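# Move the sand core from mould to plywood board

## Task

Lift the long, round-nosed sand core out of its seat in the mould and set it on the empty plywood board next to the mould, resting on its flat block, then open the gripper so nothing is holding it.

## Robot and tools

Robot: two arms, left_arm and right_arm, each with a two-finger parallel gripper and a wrist camera. Bases in the scene frame: left_arm at (-0.016, +0.290, 0) with quat_wxyz (+0.995, 0, 0, -0.101); right_arm at (+0.030, -0.241, 0) with quat_wxyz (+1.000, 0, 0, +0.013). The names are labels only; left_arm sits on the +y side.

Frame: one shared scene frame, origin on the tabletop midway between the arms, +x out over the table, +z up. Positions are in metres, orientations are quaternions written w first. On each gripper the fingers extend along its local +z and close along its local y. The reported end_effector_position is the point between the pads, roughly 1 cm short of the fingertips. Reported hand positions can be a little wrong, more so at long reach, and arms usually finish a centimetre or more below the commanded height.

Row layout (used by both execute_actions and move): one flat list of 16 numbers covering both arms, even if only one moves. Order: left x, y, z, qw, qx, qy, qz, opening, then right x, y, z, qw, qx, qy, qz, opening. Position and quaternion are an absolute target pose for that gripper in the scene frame, not an offset. Opening runs from -1 (closed) to +1 (fully open, 0.094 m). To keep an arm still, repeat its pose and quaternion exactly as shown in the latest result from before it was meant to stop, plus the opening it should hold. To keep an orientation steady, send the same quaternion every row rather than copying a drifted reading.

execute_actions(actions): actions is a list of up to 15 actions; each action is a list of up to 15 rows, each row lasting one 1/30 s control step. If an action has fewer rows, its final row is repeated until 15 steps are filled. Every step the target is clipped to within 70 mm and 16 degrees of the gripper's current measured pose, so a distant target takes several actions. A target more than 0.6 m away from the gripper along any of its own axes makes that action fail for both arms; if the first action fails this or is malformed, the entire call is rejected and nothing moves. An empty list just reports state and images.

move(target, speed, blocking): target is one 16-number row as above (absolute poses). Both grippers travel in straight lines and arrive at the same moment, over 0.5 to 10 s; speed is the top path speed in m/s, 0.002 to 0.5, default 0.25, with turning capped at twice that in rad/s. Openings are applied when the move begins. Moves ignore obstacles and the other arm; grippers may lag, wander, or overshoot speed, especially near full stretch. Faster contact and targets set deeper past contact push harder. blocking=false returns after 0.5 s while motion continues; until a result shows it ended, further moves and execute_actions are rejected, so use wait or stop. The result adds a move: line giving the ending (done, off_target, moving, held, fault) and any limits (paced means the target was clipped; held means a safety check blocked steps, after which the arm may jump fast), plus each gripper's remaining distance to its target.

wait(seconds): 0 to 10; lets the scene run with last commands held, returning early if a running move ends. stop(): brakes the running move; needs room to decelerate; fingers continue. zoom_image(camera, region): camera is cam_high, cam_low, cam_left_wrist or cam_right_wrist; region is [x0, y0, x1, y1] in pixels of that 504x504 image, top-left origin, at most 504 by 504. read_manual(section): only "licences", no motion. finished_scene(scene): pass the current scene number once the core lies released on the board; it is final.

Results: a state line per arm with gripper position and quaternion; Hand target lines showing what the controller is now heading for; grip_measured, the finger opening on the command scale (the last joint value gives it in metres; each gripper may read up to about 1 mm off); step readings with HELD marking steps where an arm was held back; pose unreachable lines when a clearance check altered a command; FAULT and MOTOR HOT lines. Camera calibrations are provided for projecting points; they can be slightly off.

Gripping: to hold the core, keep commanding an opening about 0.03 below grip_measured; a smaller gap grips more gently. Pads push up to roughly 50-62 N each and can spike on first contact. Holding a load heats motors; at 75 °C a warning appears, at 90 °C the arm is stopped briefly, at 100 °C it goes limp and drops. So don't hold the core longer than needed.

Joint ranges (rad): waist -2.618 to 3.054, shoulder 0 to 3.142, elbow 0 to 3.142, wrist pitch and yaw each -1.571 to 1.571, wrist roll -2.094 to 2.094. Elbows stop just before straight.

Avoid: dropping or slamming the core, shoving it hard into the mould or board, letting the arms collide or press on each other, and knocking anything off the table. Occasional brief external tugs on the held part or pushes on loose items can happen; grip firmly and check images. The simulation keeps running while replies are composed, holding the last command.

Each tool is called after "Call:" by a JSON object that holds its "method" and its "body".

## Session

Call:
{"method": "execute_actions", "body": {"actions": []}}

Scene clock: 0.00 s.
left_arm: end_effector_position=(+0.2282, +0.4760, +0.1407) grip_measured=+1.000 end_effector_quat_wxyz=(+0.061, +0.260, +0.872, +0.409) | right_arm: end_effector_position=(+0.2600, -0.0947, +0.1615) grip_measured=+1.000 end_effector_quat_wxyz=(+0.056, -0.528, +0.846, -0.049)
Joint positions: left_arm=[ 0.528  1.123  0.709 -0.486 -0.575  1.112  0.094] | right_arm=[ 0.608  1.477  1.341 -1.33   0.107 -0.488  0.094]
Joint velocities: left_arm=[-0.007  0.002 -0.002 -0.037 -0.095 -0.007  0.   ] | right_arm=[ 0.002  0.012  0.007  0.081 -0.051 -0.007  0.   ]
Hand target (left_arm): +0.232, +0.477, +0.149; +0.074, +0.251, +0.870, +0.417
Hand target (right_arm): +0.261, -0.093, +0.166; +0.064, -0.527, +0.846, -0.048

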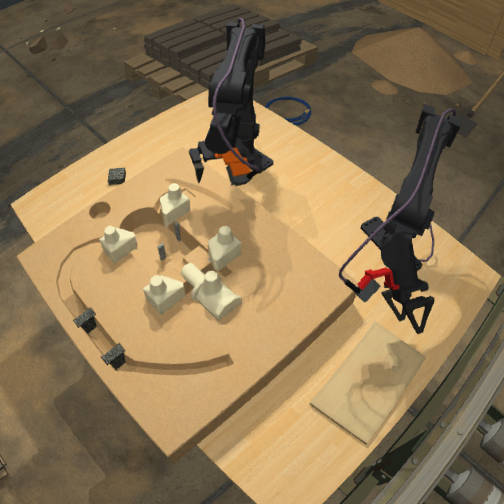

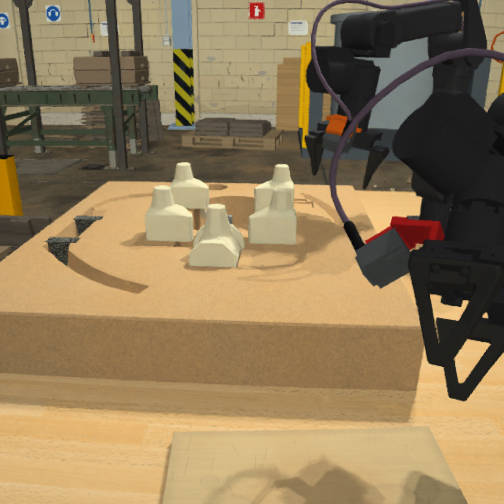

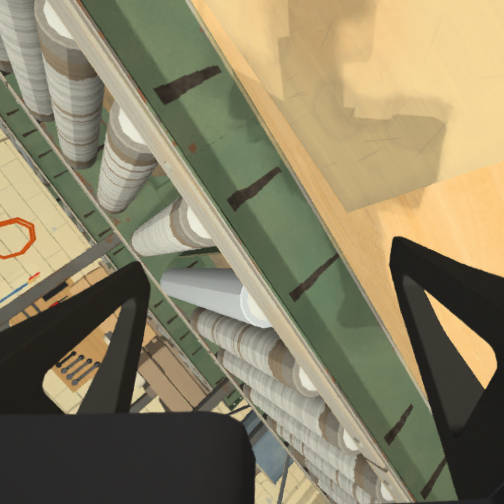

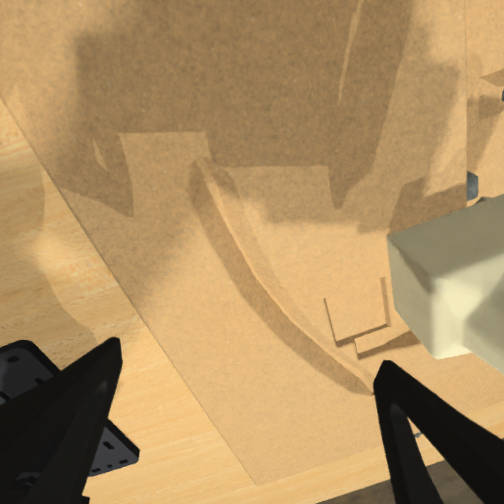

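Call:
{"method": "zoom_image", "body": {"camera": "cam_high", "region": [90, 180, 270, 340]}}

Call:
{"method": "zoom_image", "body": {"camera": "cam_low", "region": [130, 150, 310, 290]}}

Region (90, 180, 270, 340) of cam_high's 504x504 image, scaled by 2.800, with more detail than that image has.

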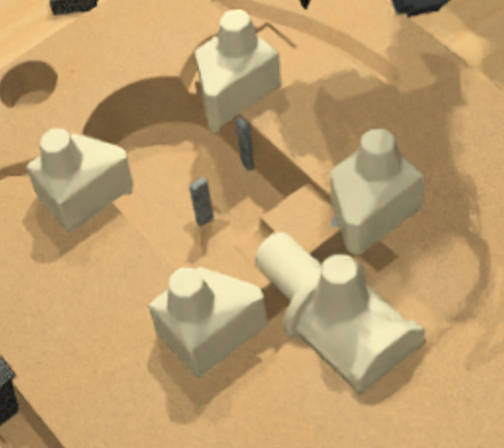

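Region (130, 150, 310, 290) of cam_low's 504x504 image, scaled by 2.800, with more detail than that image has.

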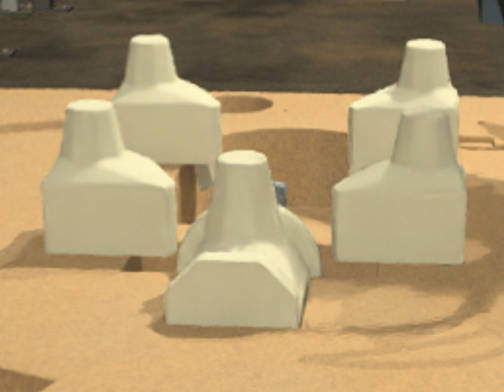

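Call:
{"method": "move", "body": {"target": [0.465,0.12,0.24,0,0.707,0.707,0,1,0.26,-0.0947,0.1615,0.056,-0.528,0.846,-0.049,1]}}

Scene clock: 3.80 s.
left_arm: end_effector_position=(+0.4672, +0.1210, +0.2349) grip_measured=+1.000 end_effector_quat_wxyz=(+0.193, +0.687, +0.693, +0.103) | right_arm: end_effector_position=(+0.2600, -0.0947, +0.1615) grip_measured=+1.000 end_effector_quat_wxyz=(+0.056, -0.528, +0.846, -0.049)
Joint positions: left_arm=[-0.145  2.346  2.755 -1.539 -0.023  1.22   0.094] | right_arm=[ 0.608  1.477  1.341 -1.33   0.107 -0.488  0.094]
Joint velocities: left_arm=[-0.017 -0.012  0.002 -0.007 -0.007 -0.066  0.   ] | right_arm=[-0.012  0.007 -0.002 -0.051  0.051 -0.007  0.   ]
Hand target (left_arm): +0.465, +0.119, +0.242; +0.204, +0.689, +0.689, +0.095
Hand target (right_arm): +0.260, -0.095, +0.162; +0.056, -0.528, +0.846, -0.049
Off the commanded pose (left_arm): 0.006 m, 25 deg; orientation clipped at the last step of the last action.
Off the commanded pose (right_arm): 0.000 m, 0 deg.
joint sent to its limit (left arm) — the command would take joint 4 (wrist pitch) past its lower limit, so that joint was sent only as far as its limit.
move: off_target (left_arm); limits=paced
camera_calibration (this result's frames):
cam_left_wrist: T_world_to_cam=[[-0.891145, 0.0984322, -0.442912, 0.513269], [-0.142404, 0.866178, 0.479017, -0.140696], [0.430791, 0.489946, -0.757873, 0.0365876], [0, 0, 0, 1]] pos_world=[0.4216, 0.0534197, 0.322458]

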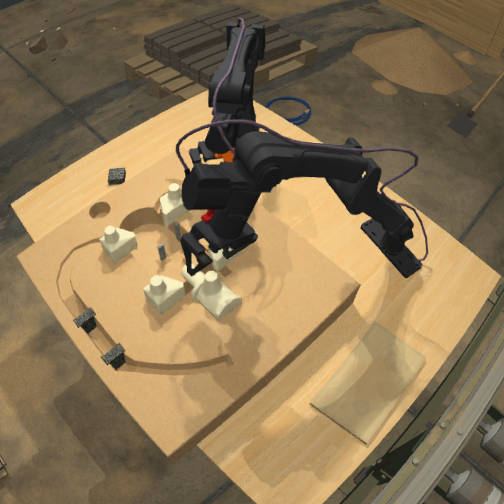

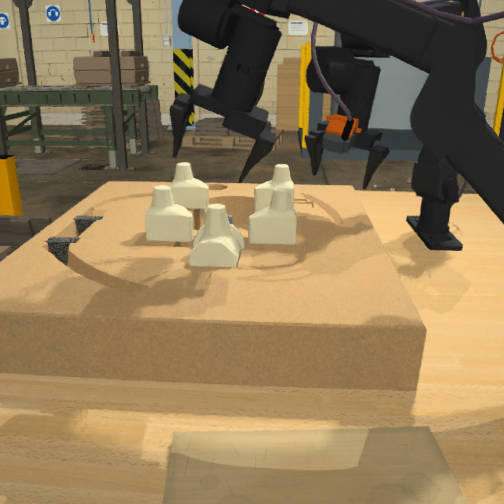

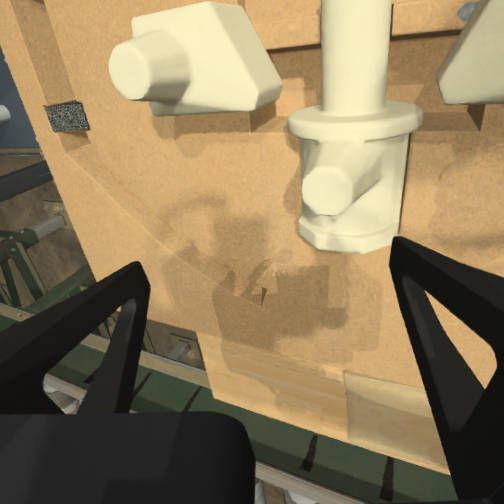

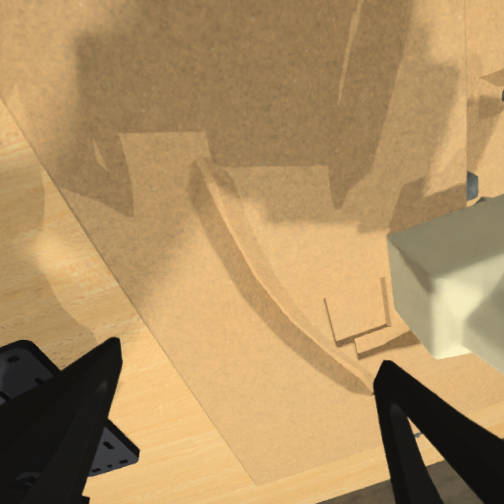

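Call:
{"method": "move", "body": {"target": [0.45,0.105,0.19,0.259,0,0.966,0,0.3,0.26,-0.0947,0.1615,0.056,-0.528,0.846,-0.049,1]}}

Scene clock: 8.07 s.
left_arm: end_effector_position=(+0.4472, +0.1065, +0.1721) grip_measured=+0.302 end_effector_quat_wxyz=(+0.227, +0.008, +0.974, +0.005) | right_arm: end_effector_position=(+0.2600, -0.0947, +0.1615) grip_measured=+1.000 end_effector_quat_wxyz=(+0.056, -0.528, +0.846, -0.049)
Joint positions: left_arm=[-0.249  2.087  2.038 -1.106 -0.199 -0.392  0.061] | right_arm=[ 0.608  1.477  1.341 -1.33   0.107 -0.488  0.094]
Joint velocities: left_arm=[-0.007 -0.012 -0.032 -0.051  0.037  0.037 -0.   ] | right_arm=[ 0.002  0.012 -0.002  0.007  0.022  0.007  0.   ]
Hand target (left_arm): +0.450, +0.104, +0.190; +0.257, -0.001, +0.966, -0.002
Hand target (right_arm): +0.260, -0.095, +0.162; +0.056, -0.528, +0.846, -0.049
Off the commanded pose (left_arm): 0.018 m, 4 deg.
Off the commanded pose (right_arm): 0.000 m, 0 deg.
move: off_target (left_arm)
camera_calibration (this result's frames):
cam_left_wrist: T_world_to_cam=[[-0.12649, -0.987408, -0.095005, 0.182853], [-0.976756, 0.107269, 0.185586, 0.403582], [-0.173058, 0.116271, -0.978025, 0.352538], [0, 0, 0, 1]] pos_world=[0.478339, 0.0962687, 0.287263]

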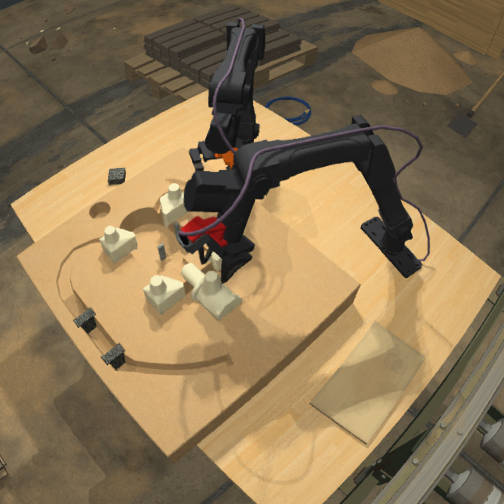

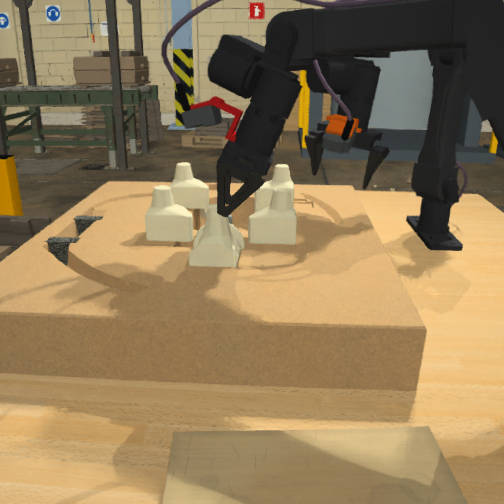

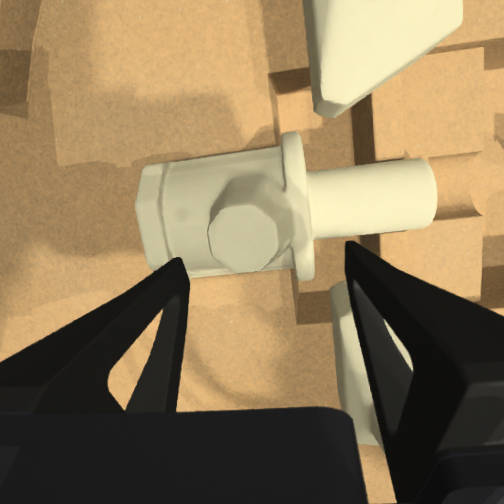

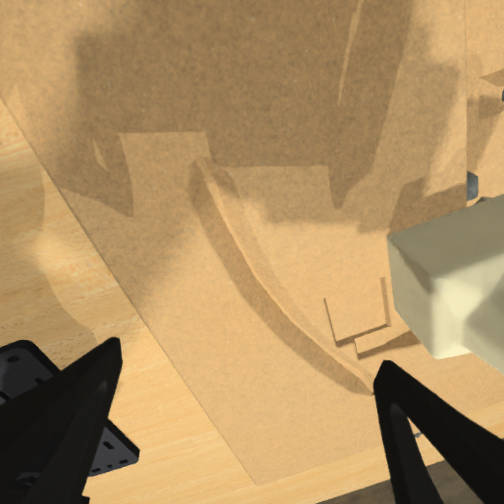

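Call:
{"method": "move", "body": {"target": [0.463,0.113,0.148,0.259,0,0.966,0,0.3,0.26,-0.0947,0.1615,0.056,-0.528,0.846,-0.049,1], "speed": 0.06}}

Scene clock: 9.20 s.
left_arm: end_effector_position=(+0.4504, +0.1109, +0.1368) grip_measured=+0.302 end_effector_quat_wxyz=(+0.226, +0.004, +0.974, +0.008) | right_arm: end_effector_position=(+0.2600, -0.0947, +0.1615) grip_measured=+1.000 end_effector_quat_wxyz=(+0.056, -0.528, +0.846, -0.049)
Joint positions: left_arm=[-0.239  2.078  1.885 -0.966 -0.201 -0.39   0.061] | right_arm=[ 0.608  1.477  1.341 -1.33   0.107 -0.488  0.094]
Joint velocities: left_arm=[-0.002 -0.012  0.007  0.051 -0.022 -0.037 -0.   ] | right_arm=[-0.002 -0.007 -0.017  0.022 -0.022  0.022  0.   ]
Hand target (left_arm): +0.463, +0.113, +0.149; +0.259, -0.000, +0.966, +0.001
Hand target (right_arm): +0.260, -0.095, +0.162; +0.056, -0.528, +0.846, -0.049
Off the commanded pose (left_arm): 0.017 m, 4 deg.
Off the commanded pose (right_arm): 0.000 m, 0 deg.
move: off_target (left_arm)
camera_calibration (this result's frames):
cam_left_wrist: T_world_to_cam=[[-0.117371, -0.98821, -0.098311, 0.180729], [-0.977132, 0.0972435, 0.189094, 0.413577], [-0.177304, 0.118257, -0.977025, 0.319592], [0, 0, 0, 1]] pos_world=[0.481997, 0.100587, 0.251812]

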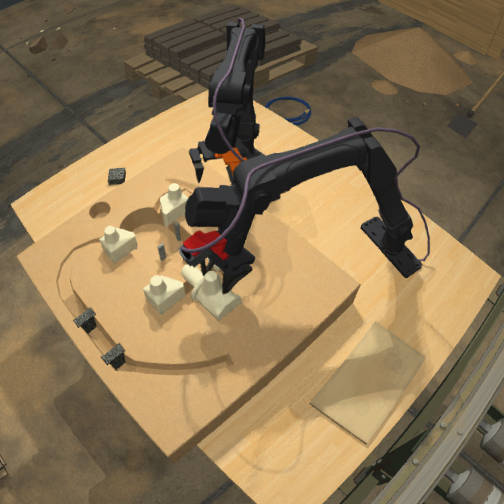

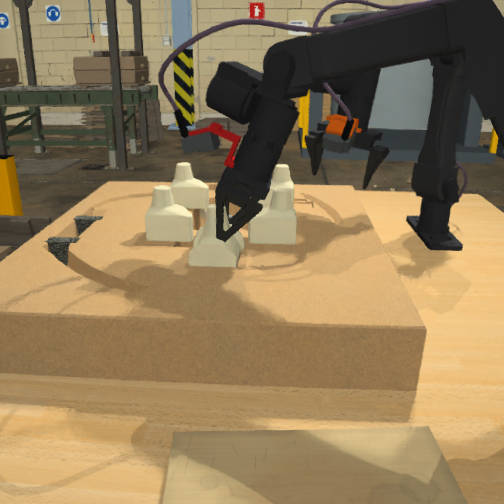

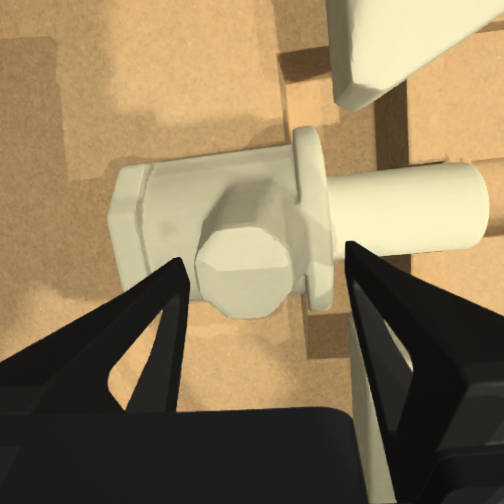

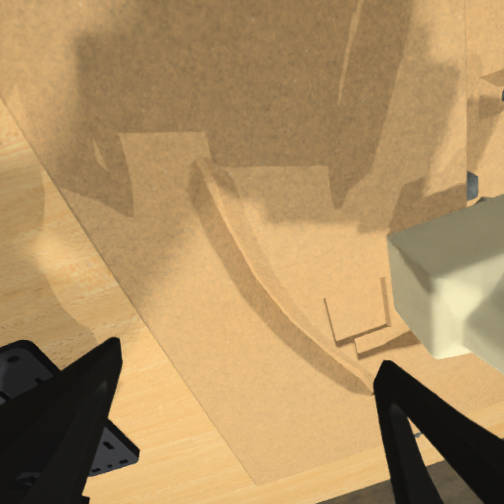

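Call:
{"method": "move", "body": {"target": [0.473,0.116,0.155,0.259,0,0.966,0,0.1,0.26,-0.0947,0.1615,0.056,-0.528,0.846,-0.049,1], "speed": 0.04}}

Call:
{"method": "move", "body": {"target": [0.473,0.116,0.155,0.259,0,0.966,0,-0.3,0.26,-0.0947,0.1615,0.056,-0.528,0.846,-0.049,1], "speed": 0.04}}

Scene clock: 10.60 s.
left_arm: end_effector_position=(+0.4562, +0.1116, +0.1406) grip_measured=+0.102 end_effector_quat_wxyz=(+0.230, +0.008, +0.973, +0.002) | right_arm: end_effector_position=(+0.2600, -0.0947, +0.1615) grip_measured=+1.000 end_effector_quat_wxyz=(+0.056, -0.528, +0.846, -0.049)
Joint positions: left_arm=[-0.228  2.087  1.91  -0.968 -0.188 -0.373  0.052] | right_arm=[ 0.608  1.477  1.341 -1.33   0.107 -0.488  0.094]
Joint velocities: left_arm=[-0.002 -0.007 -0.012 -0.037  0.051 -0.022  0.001] | right_arm=[-0.027  0.007  0.012 -0.022 -0.007 -0.037  0.   ]
Hand target (left_arm): +0.472, +0.117, +0.156; +0.259, -0.000, +0.966, +0.001
Hand target (right_arm): +0.260, -0.095, +0.162; +0.056, -0.528, +0.846, -0.049
Off the commanded pose (left_arm): 0.023 m, 4 deg.
Off the commanded pose (right_arm): 0.000 m, 0 deg.
move: off_target (left_arm)
camera_calibration (this result's frames):
cam_left_wrist: T_world_to_cam=[[-0.126846, -0.98779, -0.0904457, 0.185655], [-0.977489, 0.108982, 0.180658, 0.418473], [-0.168595, 0.111326, -0.979378, 0.321377], [0, 0, 0, 1]] pos_world=[0.486786, 0.102005, 0.255941]

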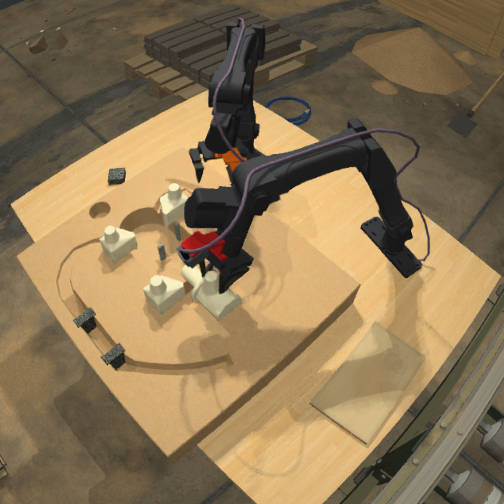

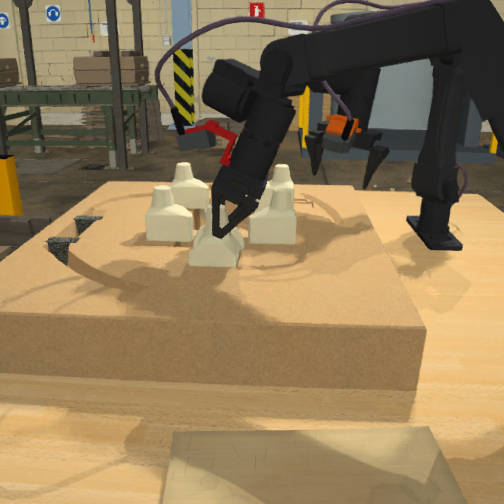

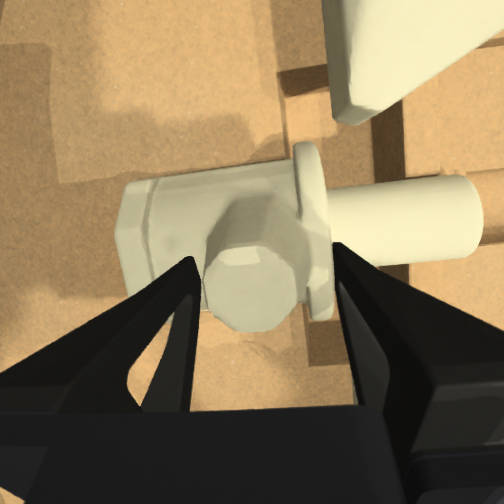

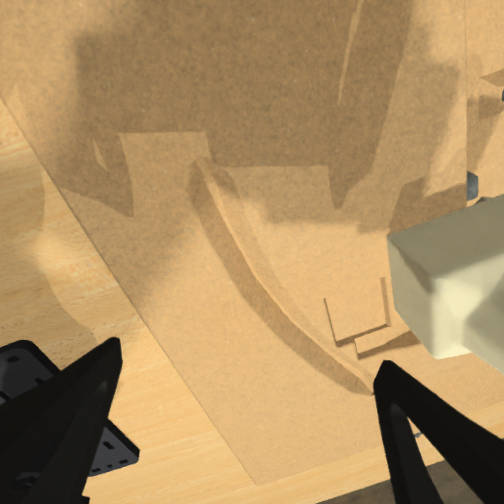

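Scene clock: 11.63 s.
left_arm: end_effector_position=(+0.4556, +0.1096, +0.1405) grip_measured=-0.055 end_effector_quat_wxyz=(+0.229, +0.008, +0.973, -0.001) | right_arm: end_effector_position=(+0.2600, -0.0947, +0.1615) grip_measured=+1.000 end_effector_quat_wxyz=(+0.056, -0.528, +0.846, -0.049)
Joint positions: left_arm=[-0.23   2.087  1.91  -0.967 -0.181 -0.375  0.044] | right_arm=[ 0.608  1.477  1.341 -1.33   0.107 -0.488  0.094]
Joint velocities: left_arm=[-0.002 -0.007  0.012  0.007 -0.037 -0.022  0.   ] | right_arm=[-0.002 -0.017  0.007 -0.051 -0.022 -0.037  0.   ]
Hand target (left_arm): +0.471, +0.117, +0.156; +0.259, -0.000, +0.966, +0.001
Hand target (right_arm): +0.260, -0.095, +0.162; +0.056, -0.528, +0.846, -0.049
Off the commanded pose (left_arm): 0.024 m, 4 deg.
Off the commanded pose (right_arm): 0.000 m, 0 deg.
move: off_target (left_arm)
camera_calibration (this result's frames):
cam_left_wrist: T_world_to_cam=[[-0.129849, -0.987989, -0.083762, 0.184007], [-0.976848, 0.112983, 0.181668, 0.417275], [-0.170023, 0.105412, -0.979786, 0.322748], [0, 0, 0, 1]] pos_world=[0.486382, 0.10063, 0.255831]

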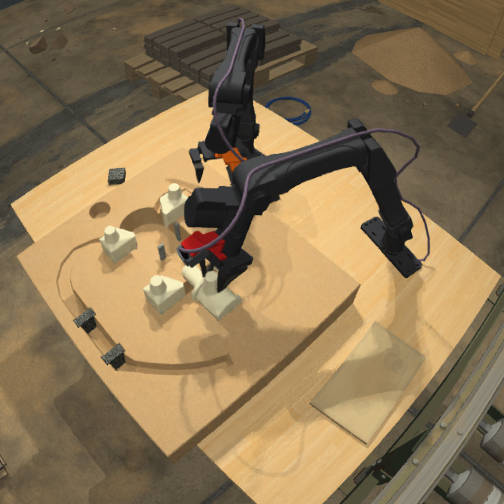

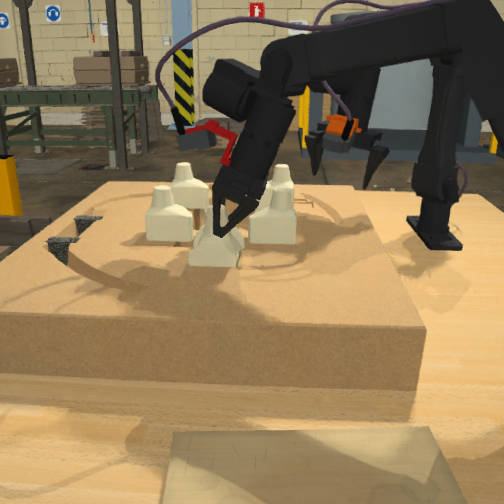

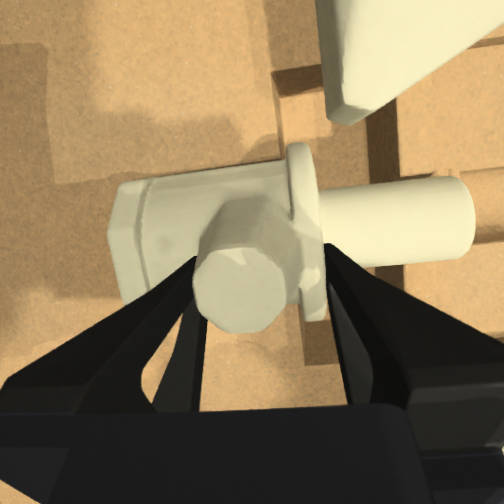

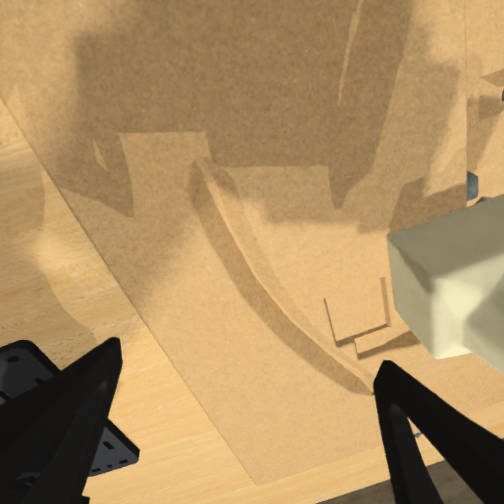

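Caught the flange; go higher.

Call:
{"method": "move", "body": {"target": [0.475,0.116,0.166,0.259,0,0.966,0,0.15,0.26,-0.0947,0.1615,0.056,-0.528,0.846,-0.049,1], "speed": 0.03}}

Call:
{"method": "move", "body": {"target": [0.477,0.121,0.166,0.259,0,0.966,0,-0.2,0.26,-0.0947,0.1615,0.056,-0.528,0.846,-0.049,1], "speed": 0.03}}

Scene clock: 13.27 s.
left_arm: end_effector_position=(+0.4688, +0.1110, +0.1577) grip_measured=+0.148 end_effector_quat_wxyz=(+0.249, +0.002, +0.968, -0.007) | right_arm: end_effector_position=(+0.2600, -0.0947, +0.1615) grip_measured=+1.000 end_effector_quat_wxyz=(+0.056, -0.528, +0.846, -0.049)
Joint positions: left_arm=[-0.218  2.102  1.981 -0.978 -0.184 -0.372  0.054] | right_arm=[ 0.608  1.477  1.341 -1.33   0.107 -0.488  0.094]
Joint velocities: left_arm=[-0.012 -0.007  0.012 -0.051 -0.007  0.037  0.   ] | right_arm=[-0.002  0.012 -0.012  0.066  0.022  0.037  0.   ]
Hand target (left_arm): +0.474, +0.116, +0.167; +0.260, -0.000, +0.966, +0.000
Hand target (right_arm): +0.260, -0.095, +0.162; +0.056, -0.528, +0.846, -0.049
Off the commanded pose (left_arm): 0.012 m, 1 deg.
Off the commanded pose (right_arm): 0.000 m, 0 deg.
move: off_target (left_arm)
camera_calibration (this result's frames):
cam_left_wrist: T_world_to_cam=[[-0.115981, -0.990482, -0.0741229, 0.180768], [-0.984746, 0.104922, 0.138807, 0.438235], [-0.129709, 0.0890913, -0.987542, 0.325822], [0, 0, 0, 1]] pos_world=[0.494778, 0.104039, 0.274332]

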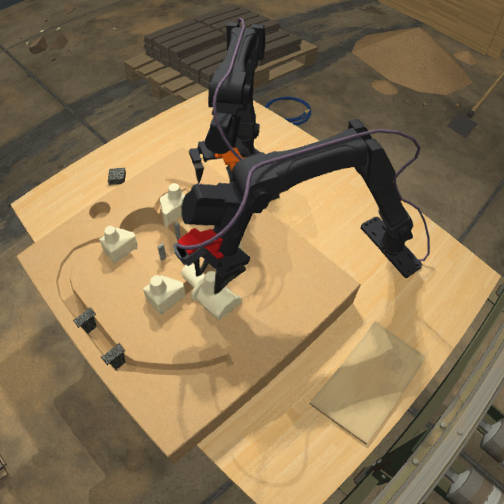

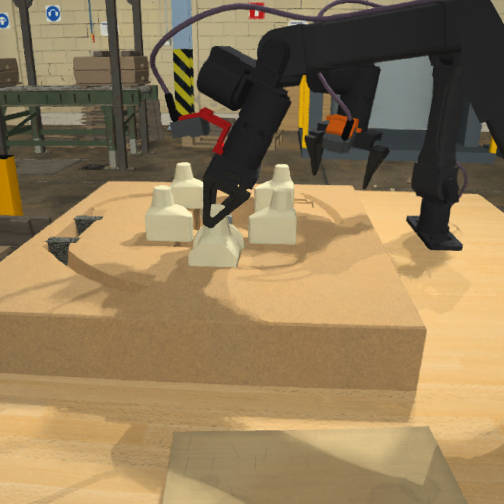

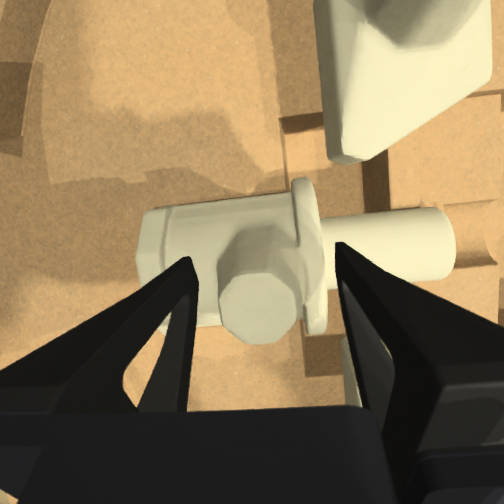

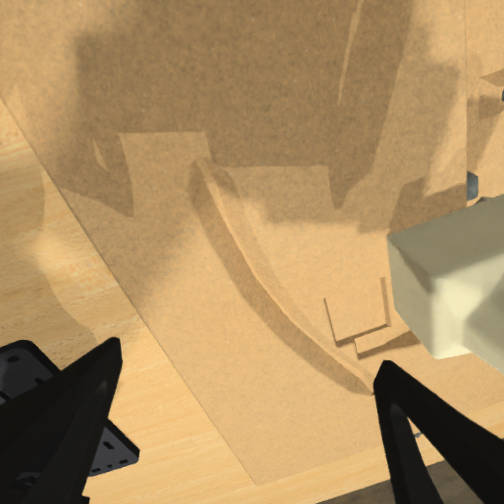

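Scene clock: 14.00 s.
left_arm: end_effector_position=(+0.4701, +0.1146, +0.1576) grip_measured=-0.198 end_effector_quat_wxyz=(+0.249, +0.003, +0.969, -0.006) | right_arm: end_effector_position=(+0.2600, -0.0947, +0.1615) grip_measured=+1.000 end_effector_quat_wxyz=(+0.056, -0.528, +0.846, -0.049)
Joint positions: left_arm=[-0.21   2.102  1.981 -0.979 -0.182 -0.361  0.038] | right_arm=[ 0.608  1.477  1.341 -1.33   0.107 -0.488  0.094]
Joint velocities: left_arm=[ 0.017  0.002 -0.007 -0.022 -0.022 -0.037  0.001] | right_arm=[ 0.007 -0.017  0.012  0.037  0.022 -0.022  0.   ]
Hand target (left_arm): +0.476, +0.121, +0.166; +0.259, +0.000, +0.966, +0.000
Hand target (right_arm): +0.260, -0.095, +0.162; +0.056, -0.528, +0.846, -0.049
Off the commanded pose (left_arm): 0.013 m, 1 deg.
Off the commanded pose (right_arm): 0.000 m, 0 deg.
move: off_target (left_arm)
camera_calibration (this result's frames):
cam_left_wrist: T_world_to_cam=[[-0.117909, -0.989992, -0.0775492, 0.185863], [-0.984423, 0.106274, 0.140062, 0.438583], [-0.130419, 0.0928558, -0.987101, 0.325398], [0, 0, 0, 1]] pos_world=[0.496104, 0.107177, 0.274185]

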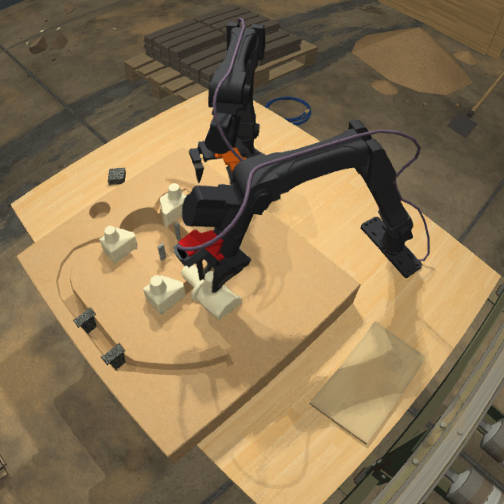

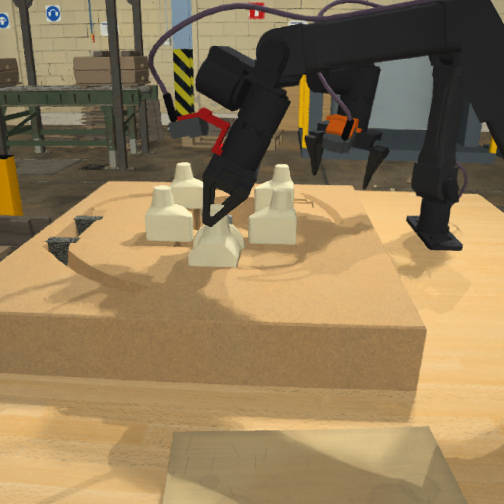

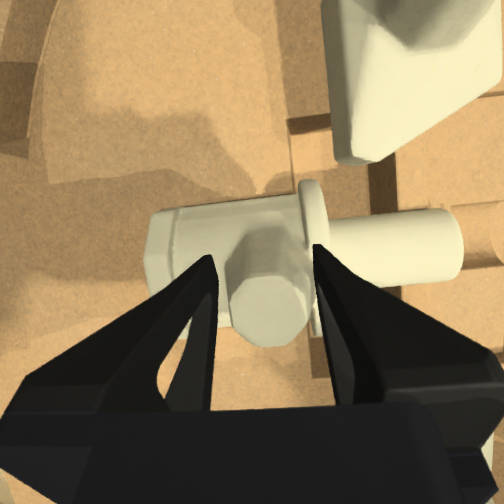

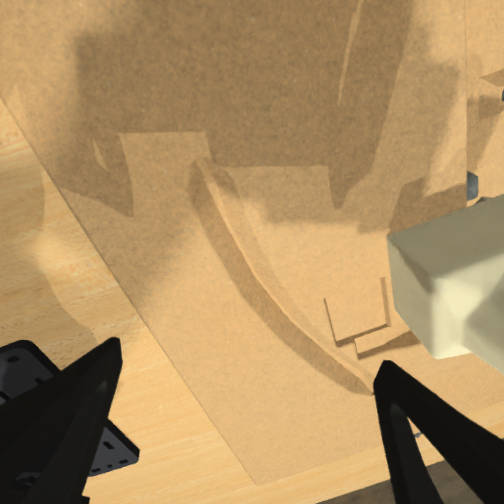

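Call:
{"method": "move", "body": {"target": [0.468,0.119,0.157,0.259,0,0.966,0,-0.2,0.26,-0.0947,0.1615,0.056,-0.528,0.846,-0.049,1], "speed": 0.03}}

Scene clock: 14.90 s.
left_arm: end_effector_position=(+0.4703, +0.1139, +0.1516) grip_measured=-0.198 end_effector_quat_wxyz=(+0.252, +0.003, +0.968, -0.009) | right_arm: end_effector_position=(+0.2600, -0.0947, +0.1615) grip_measured=+1.000 end_effector_quat_wxyz=(+0.056, -0.528, +0.846, -0.049)
Joint positions: left_arm=[-0.21   2.091  1.938 -0.937 -0.179 -0.361  0.038] | right_arm=[ 0.608  1.477  1.341 -1.33   0.107 -0.488  0.094]
Joint velocities: left_arm=[-0.007  0.007  0.017 -0.037 -0.037 -0.022 -0.001] | right_arm=[ 0.007 -0.007  0.002 -0.007  0.037 -0.037  0.   ]
Hand target (left_arm): +0.468, +0.119, +0.157; +0.258, -0.000, +0.966, +0.000
Hand target (right_arm): +0.260, -0.095, +0.162; +0.056, -0.528, +0.846, -0.049
Off the commanded pose (left_arm): 0.008 m, 1 deg.
Off the commanded pose (right_arm): 0.000 m, 0 deg.
move: done
camera_calibration (this result's frames):
cam_left_wrist: T_world_to_cam=[[-0.119429, -0.990169, -0.0728086, 0.184773], [-0.985151, 0.109074, 0.132592, 0.440853], [-0.123347, 0.0875628, -0.988493, 0.317086], [0, 0, 0, 1]] pos_world=[0.495486, 0.107105, 0.268437]

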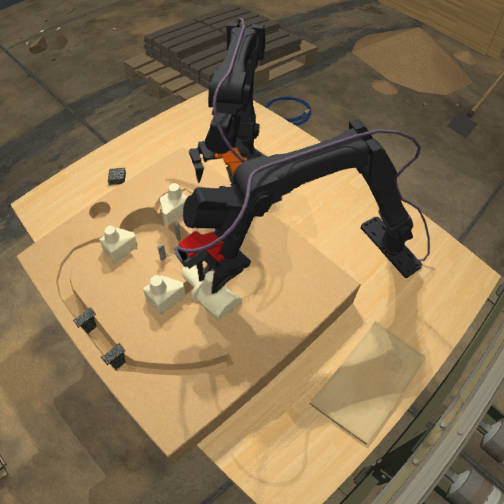

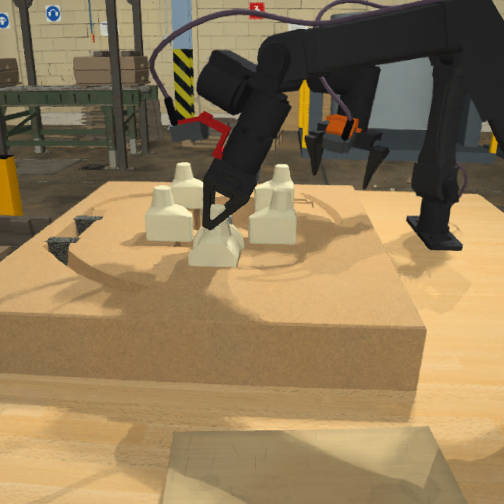

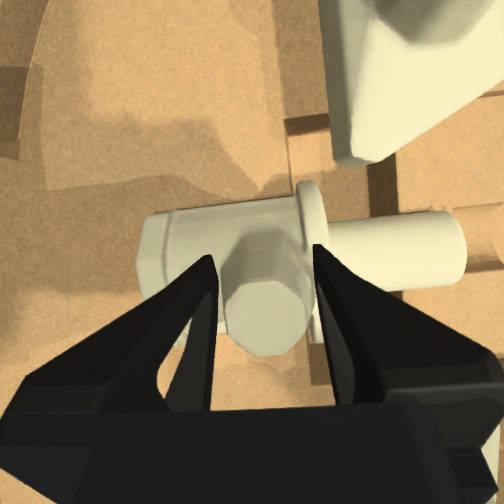

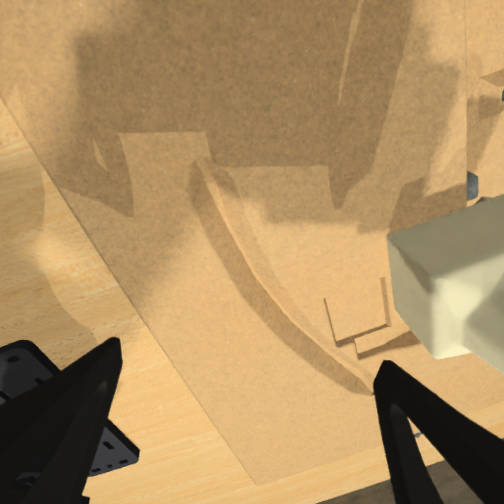

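Call:
{"method": "move", "body": {"target": [0.46,0.119,0.154,0.259,0,0.966,0,-0.2,0.26,-0.0947,0.1615,0.056,-0.528,0.846,-0.049,1], "speed": 0.03}}

Call:
{"method": "move", "body": {"target": [0.46,0.119,0.154,0.259,0,0.966,0,-0.42,0.26,-0.0947,0.1615,0.056,-0.528,0.846,-0.049,1], "speed": 0.03}}

Scene clock: 15.87 s.
left_arm: end_effector_position=(+0.4693, +0.1138, +0.1518) grip_measured=-0.198 end_effector_quat_wxyz=(+0.265, +0.002, +0.964, -0.013) | right_arm: end_effector_position=(+0.2600, -0.0947, +0.1615) grip_measured=+1.000 end_effector_quat_wxyz=(+0.056, -0.528, +0.846, -0.049)
Joint positions: left_arm=[-0.212  2.06   1.878 -0.882 -0.181 -0.361  0.038] | right_arm=[ 0.608  1.477  1.341 -1.33   0.107 -0.488  0.094]
Joint velocities: left_arm=[-0.017 -0.002  0.007  0.007  0.051  0.022  0.001] | right_arm=[ 0.017 -0.002 -0.017 -0.037  0.066 -0.066  0.   ]
Hand target (left_arm): +0.460, +0.119, +0.154; +0.259, +0.000, +0.966, -0.000
Hand target (right_arm): +0.260, -0.095, +0.162; +0.056, -0.528, +0.846, -0.049
Off the commanded pose (left_arm): 0.011 m, 2 deg.
Off the commanded pose (right_arm): 0.000 m, 0 deg.
move: off_target (left_arm)
camera_calibration (this result's frames):
cam_left_wrist: T_world_to_cam=[[-0.117612, -0.990806, -0.0668704, 0.182845], [-0.988227, 0.110139, 0.106197, 0.445233], [-0.0978551, 0.0785731, -0.992094, 0.306701], [0, 0, 0, 1]] pos_world=[0.491508, 0.108028, 0.269221]

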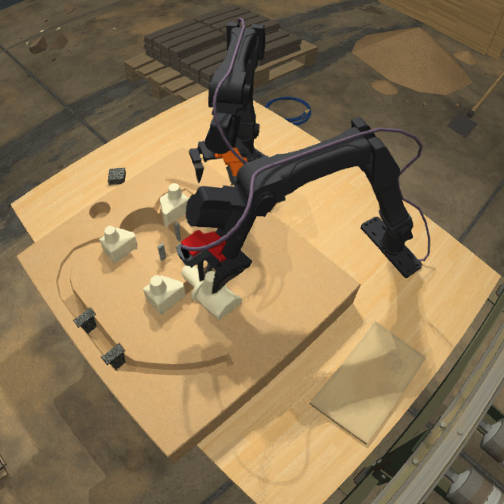

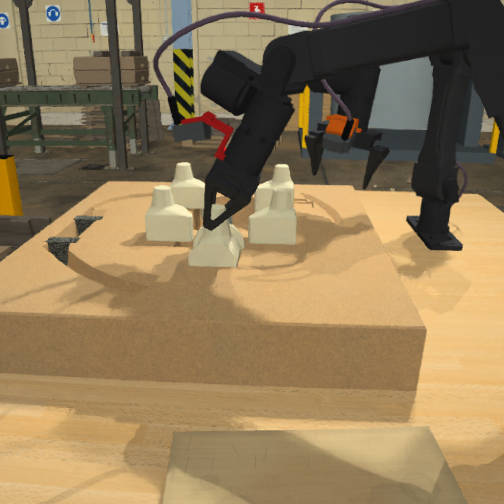

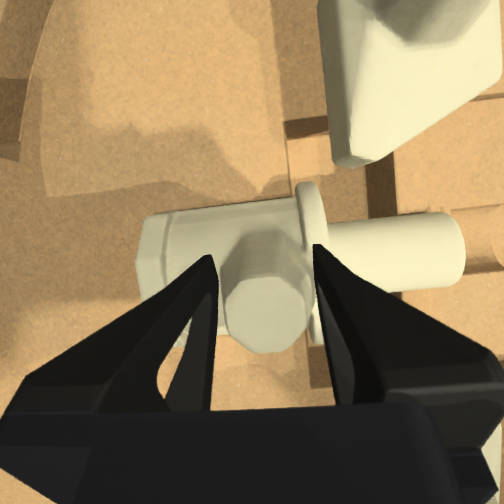

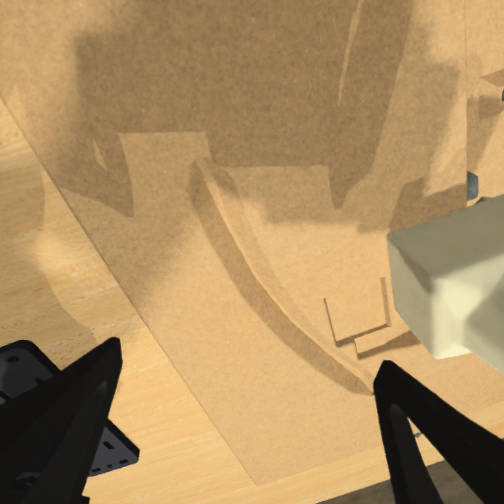

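Scene clock: 16.57 s.
left_arm: end_effector_position=(+0.4695, +0.1133, +0.1518) grip_measured=-0.282 end_effector_quat_wxyz=(+0.265, +0.002, +0.964, -0.014) | right_arm: end_effector_position=(+0.2600, -0.0947, +0.1615) grip_measured=+1.000 end_effector_quat_wxyz=(+0.056, -0.528, +0.846, -0.049)
Joint positions: left_arm=[-0.212  2.06   1.878 -0.88  -0.18  -0.363  0.034] | right_arm=[ 0.608  1.477  1.341 -1.33   0.107 -0.488  0.094]
Joint velocities: left_arm=[-0.002  0.007 -0.012 -0.037 -0.022 -0.051  0.   ] | right_arm=[-0.012 -0.007  0.012 -0.066 -0.037 -0.037  0.   ]
Hand target (left_arm): +0.460, +0.119, +0.154; +0.259, +0.000, +0.966, -0.000
Hand target (right_arm): +0.260, -0.095, +0.162; +0.056, -0.528, +0.846, -0.049
Off the commanded pose (left_arm): 0.011 m, 2 deg.
Off the commanded pose (right_arm): 0.000 m, 0 deg.
move: off_target (left_arm)
camera_calibration (this result's frames):
cam_left_wrist: T_world_to_cam=[[-0.117512, -0.990991, -0.0642541, 0.181999], [-0.988306, 0.110372, 0.105208, 0.445636], [-0.0971678, 0.0758658, -0.992372, 0.306815], [0, 0, 0, 1]] pos_world=[0.491624, 0.107897, 0.269285]

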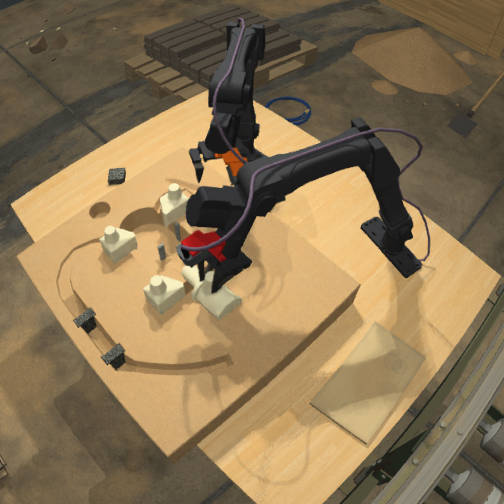

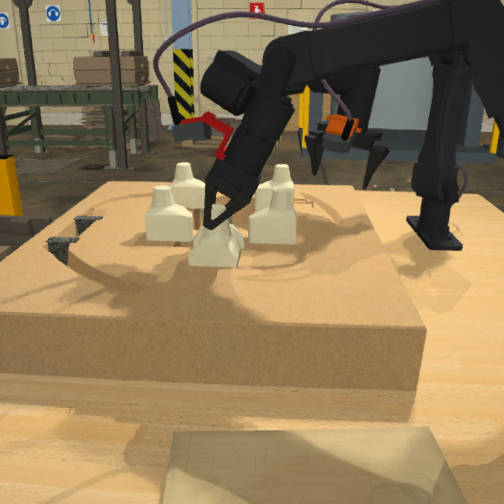

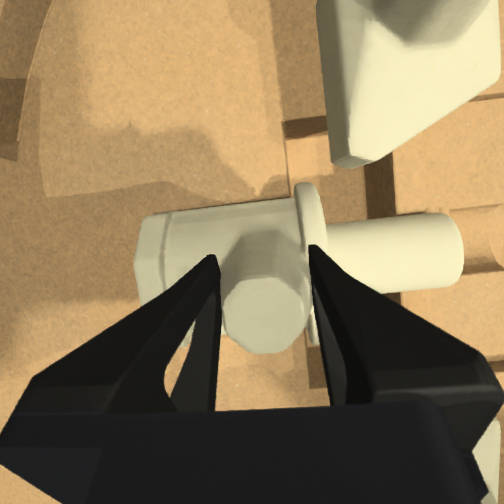

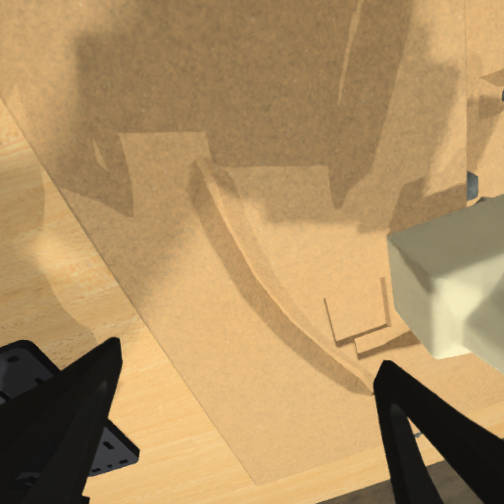

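Call:
{"method": "move", "body": {"target": [0.47,0.116,0.25,0.259,0,0.966,0,-0.32,0.26,-0.0947,0.1615,0.056,-0.528,0.846,-0.049,1], "speed": 0.05}}

Scene clock: 19.47 s.
left_arm: end_effector_position=(+0.4566, +0.1175, +0.2093) grip_measured=-0.282 end_effector_quat_wxyz=(+0.196, +0.006, +0.980, +0.010) | right_arm: end_effector_position=(+0.2600, -0.0947, +0.1615) grip_measured=+1.000 end_effector_quat_wxyz=(+0.056, -0.528, +0.846, -0.049)
Joint positions: left_arm=[-0.212  2.302  2.578 -1.488 -0.172 -0.371  0.034] | right_arm=[ 0.608  1.477  1.341 -1.33   0.107 -0.488  0.094]
Joint velocities: left_arm=[-0.012 -0.002  0.002  0.037  0.037 -0.007  0.   ] | right_arm=[ 0.002  0.002  0.012 -0.022 -0.037 -0.051  0.   ]
Hand target (left_arm): +0.465, +0.118, +0.250; +0.259, -0.001, +0.966, -0.001
Hand target (right_arm): +0.260, -0.095, +0.162; +0.056, -0.528, +0.846, -0.049
Off the commanded pose (left_arm): 0.043 m, 7 deg.
Off the commanded pose (right_arm): 0.000 m, 0 deg.
move: off_target (left_arm)
camera_calibration (this result's frames):
cam_left_wrist: T_world_to_cam=[[-0.124949, -0.987398, -0.0971262, 0.1982], [-0.963872, 0.0975933, 0.247841, 0.386822], [-0.235239, 0.124585, -0.96392, 0.41367], [0, 0, 0, 1]] pos_world=[0.494924, 0.106414, 0.322125]

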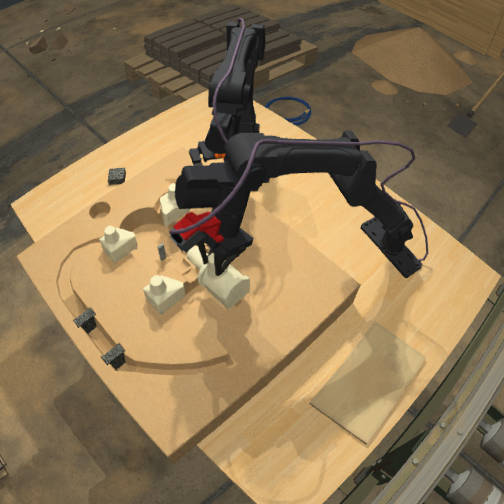

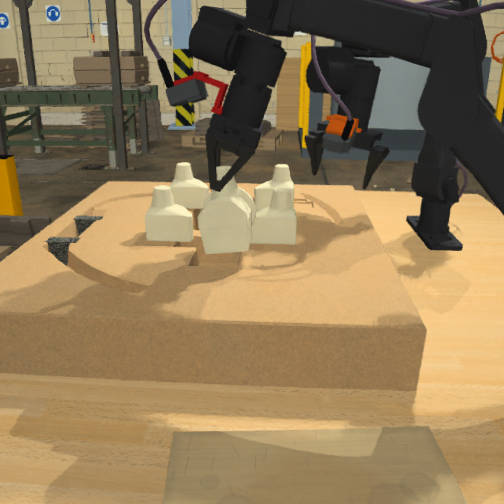

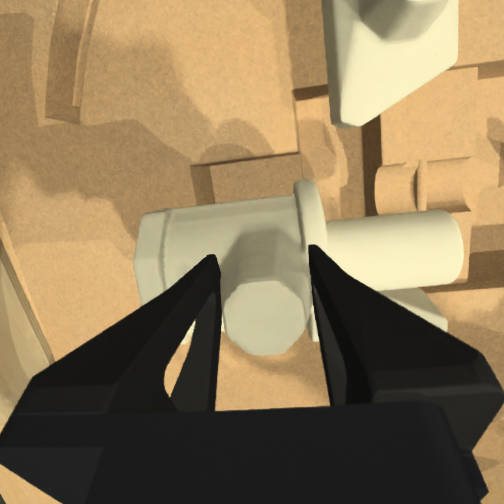

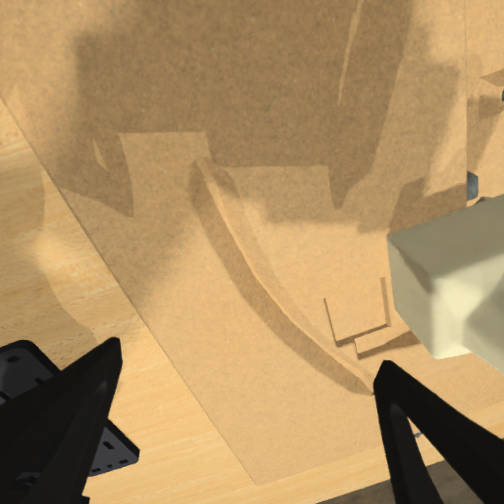

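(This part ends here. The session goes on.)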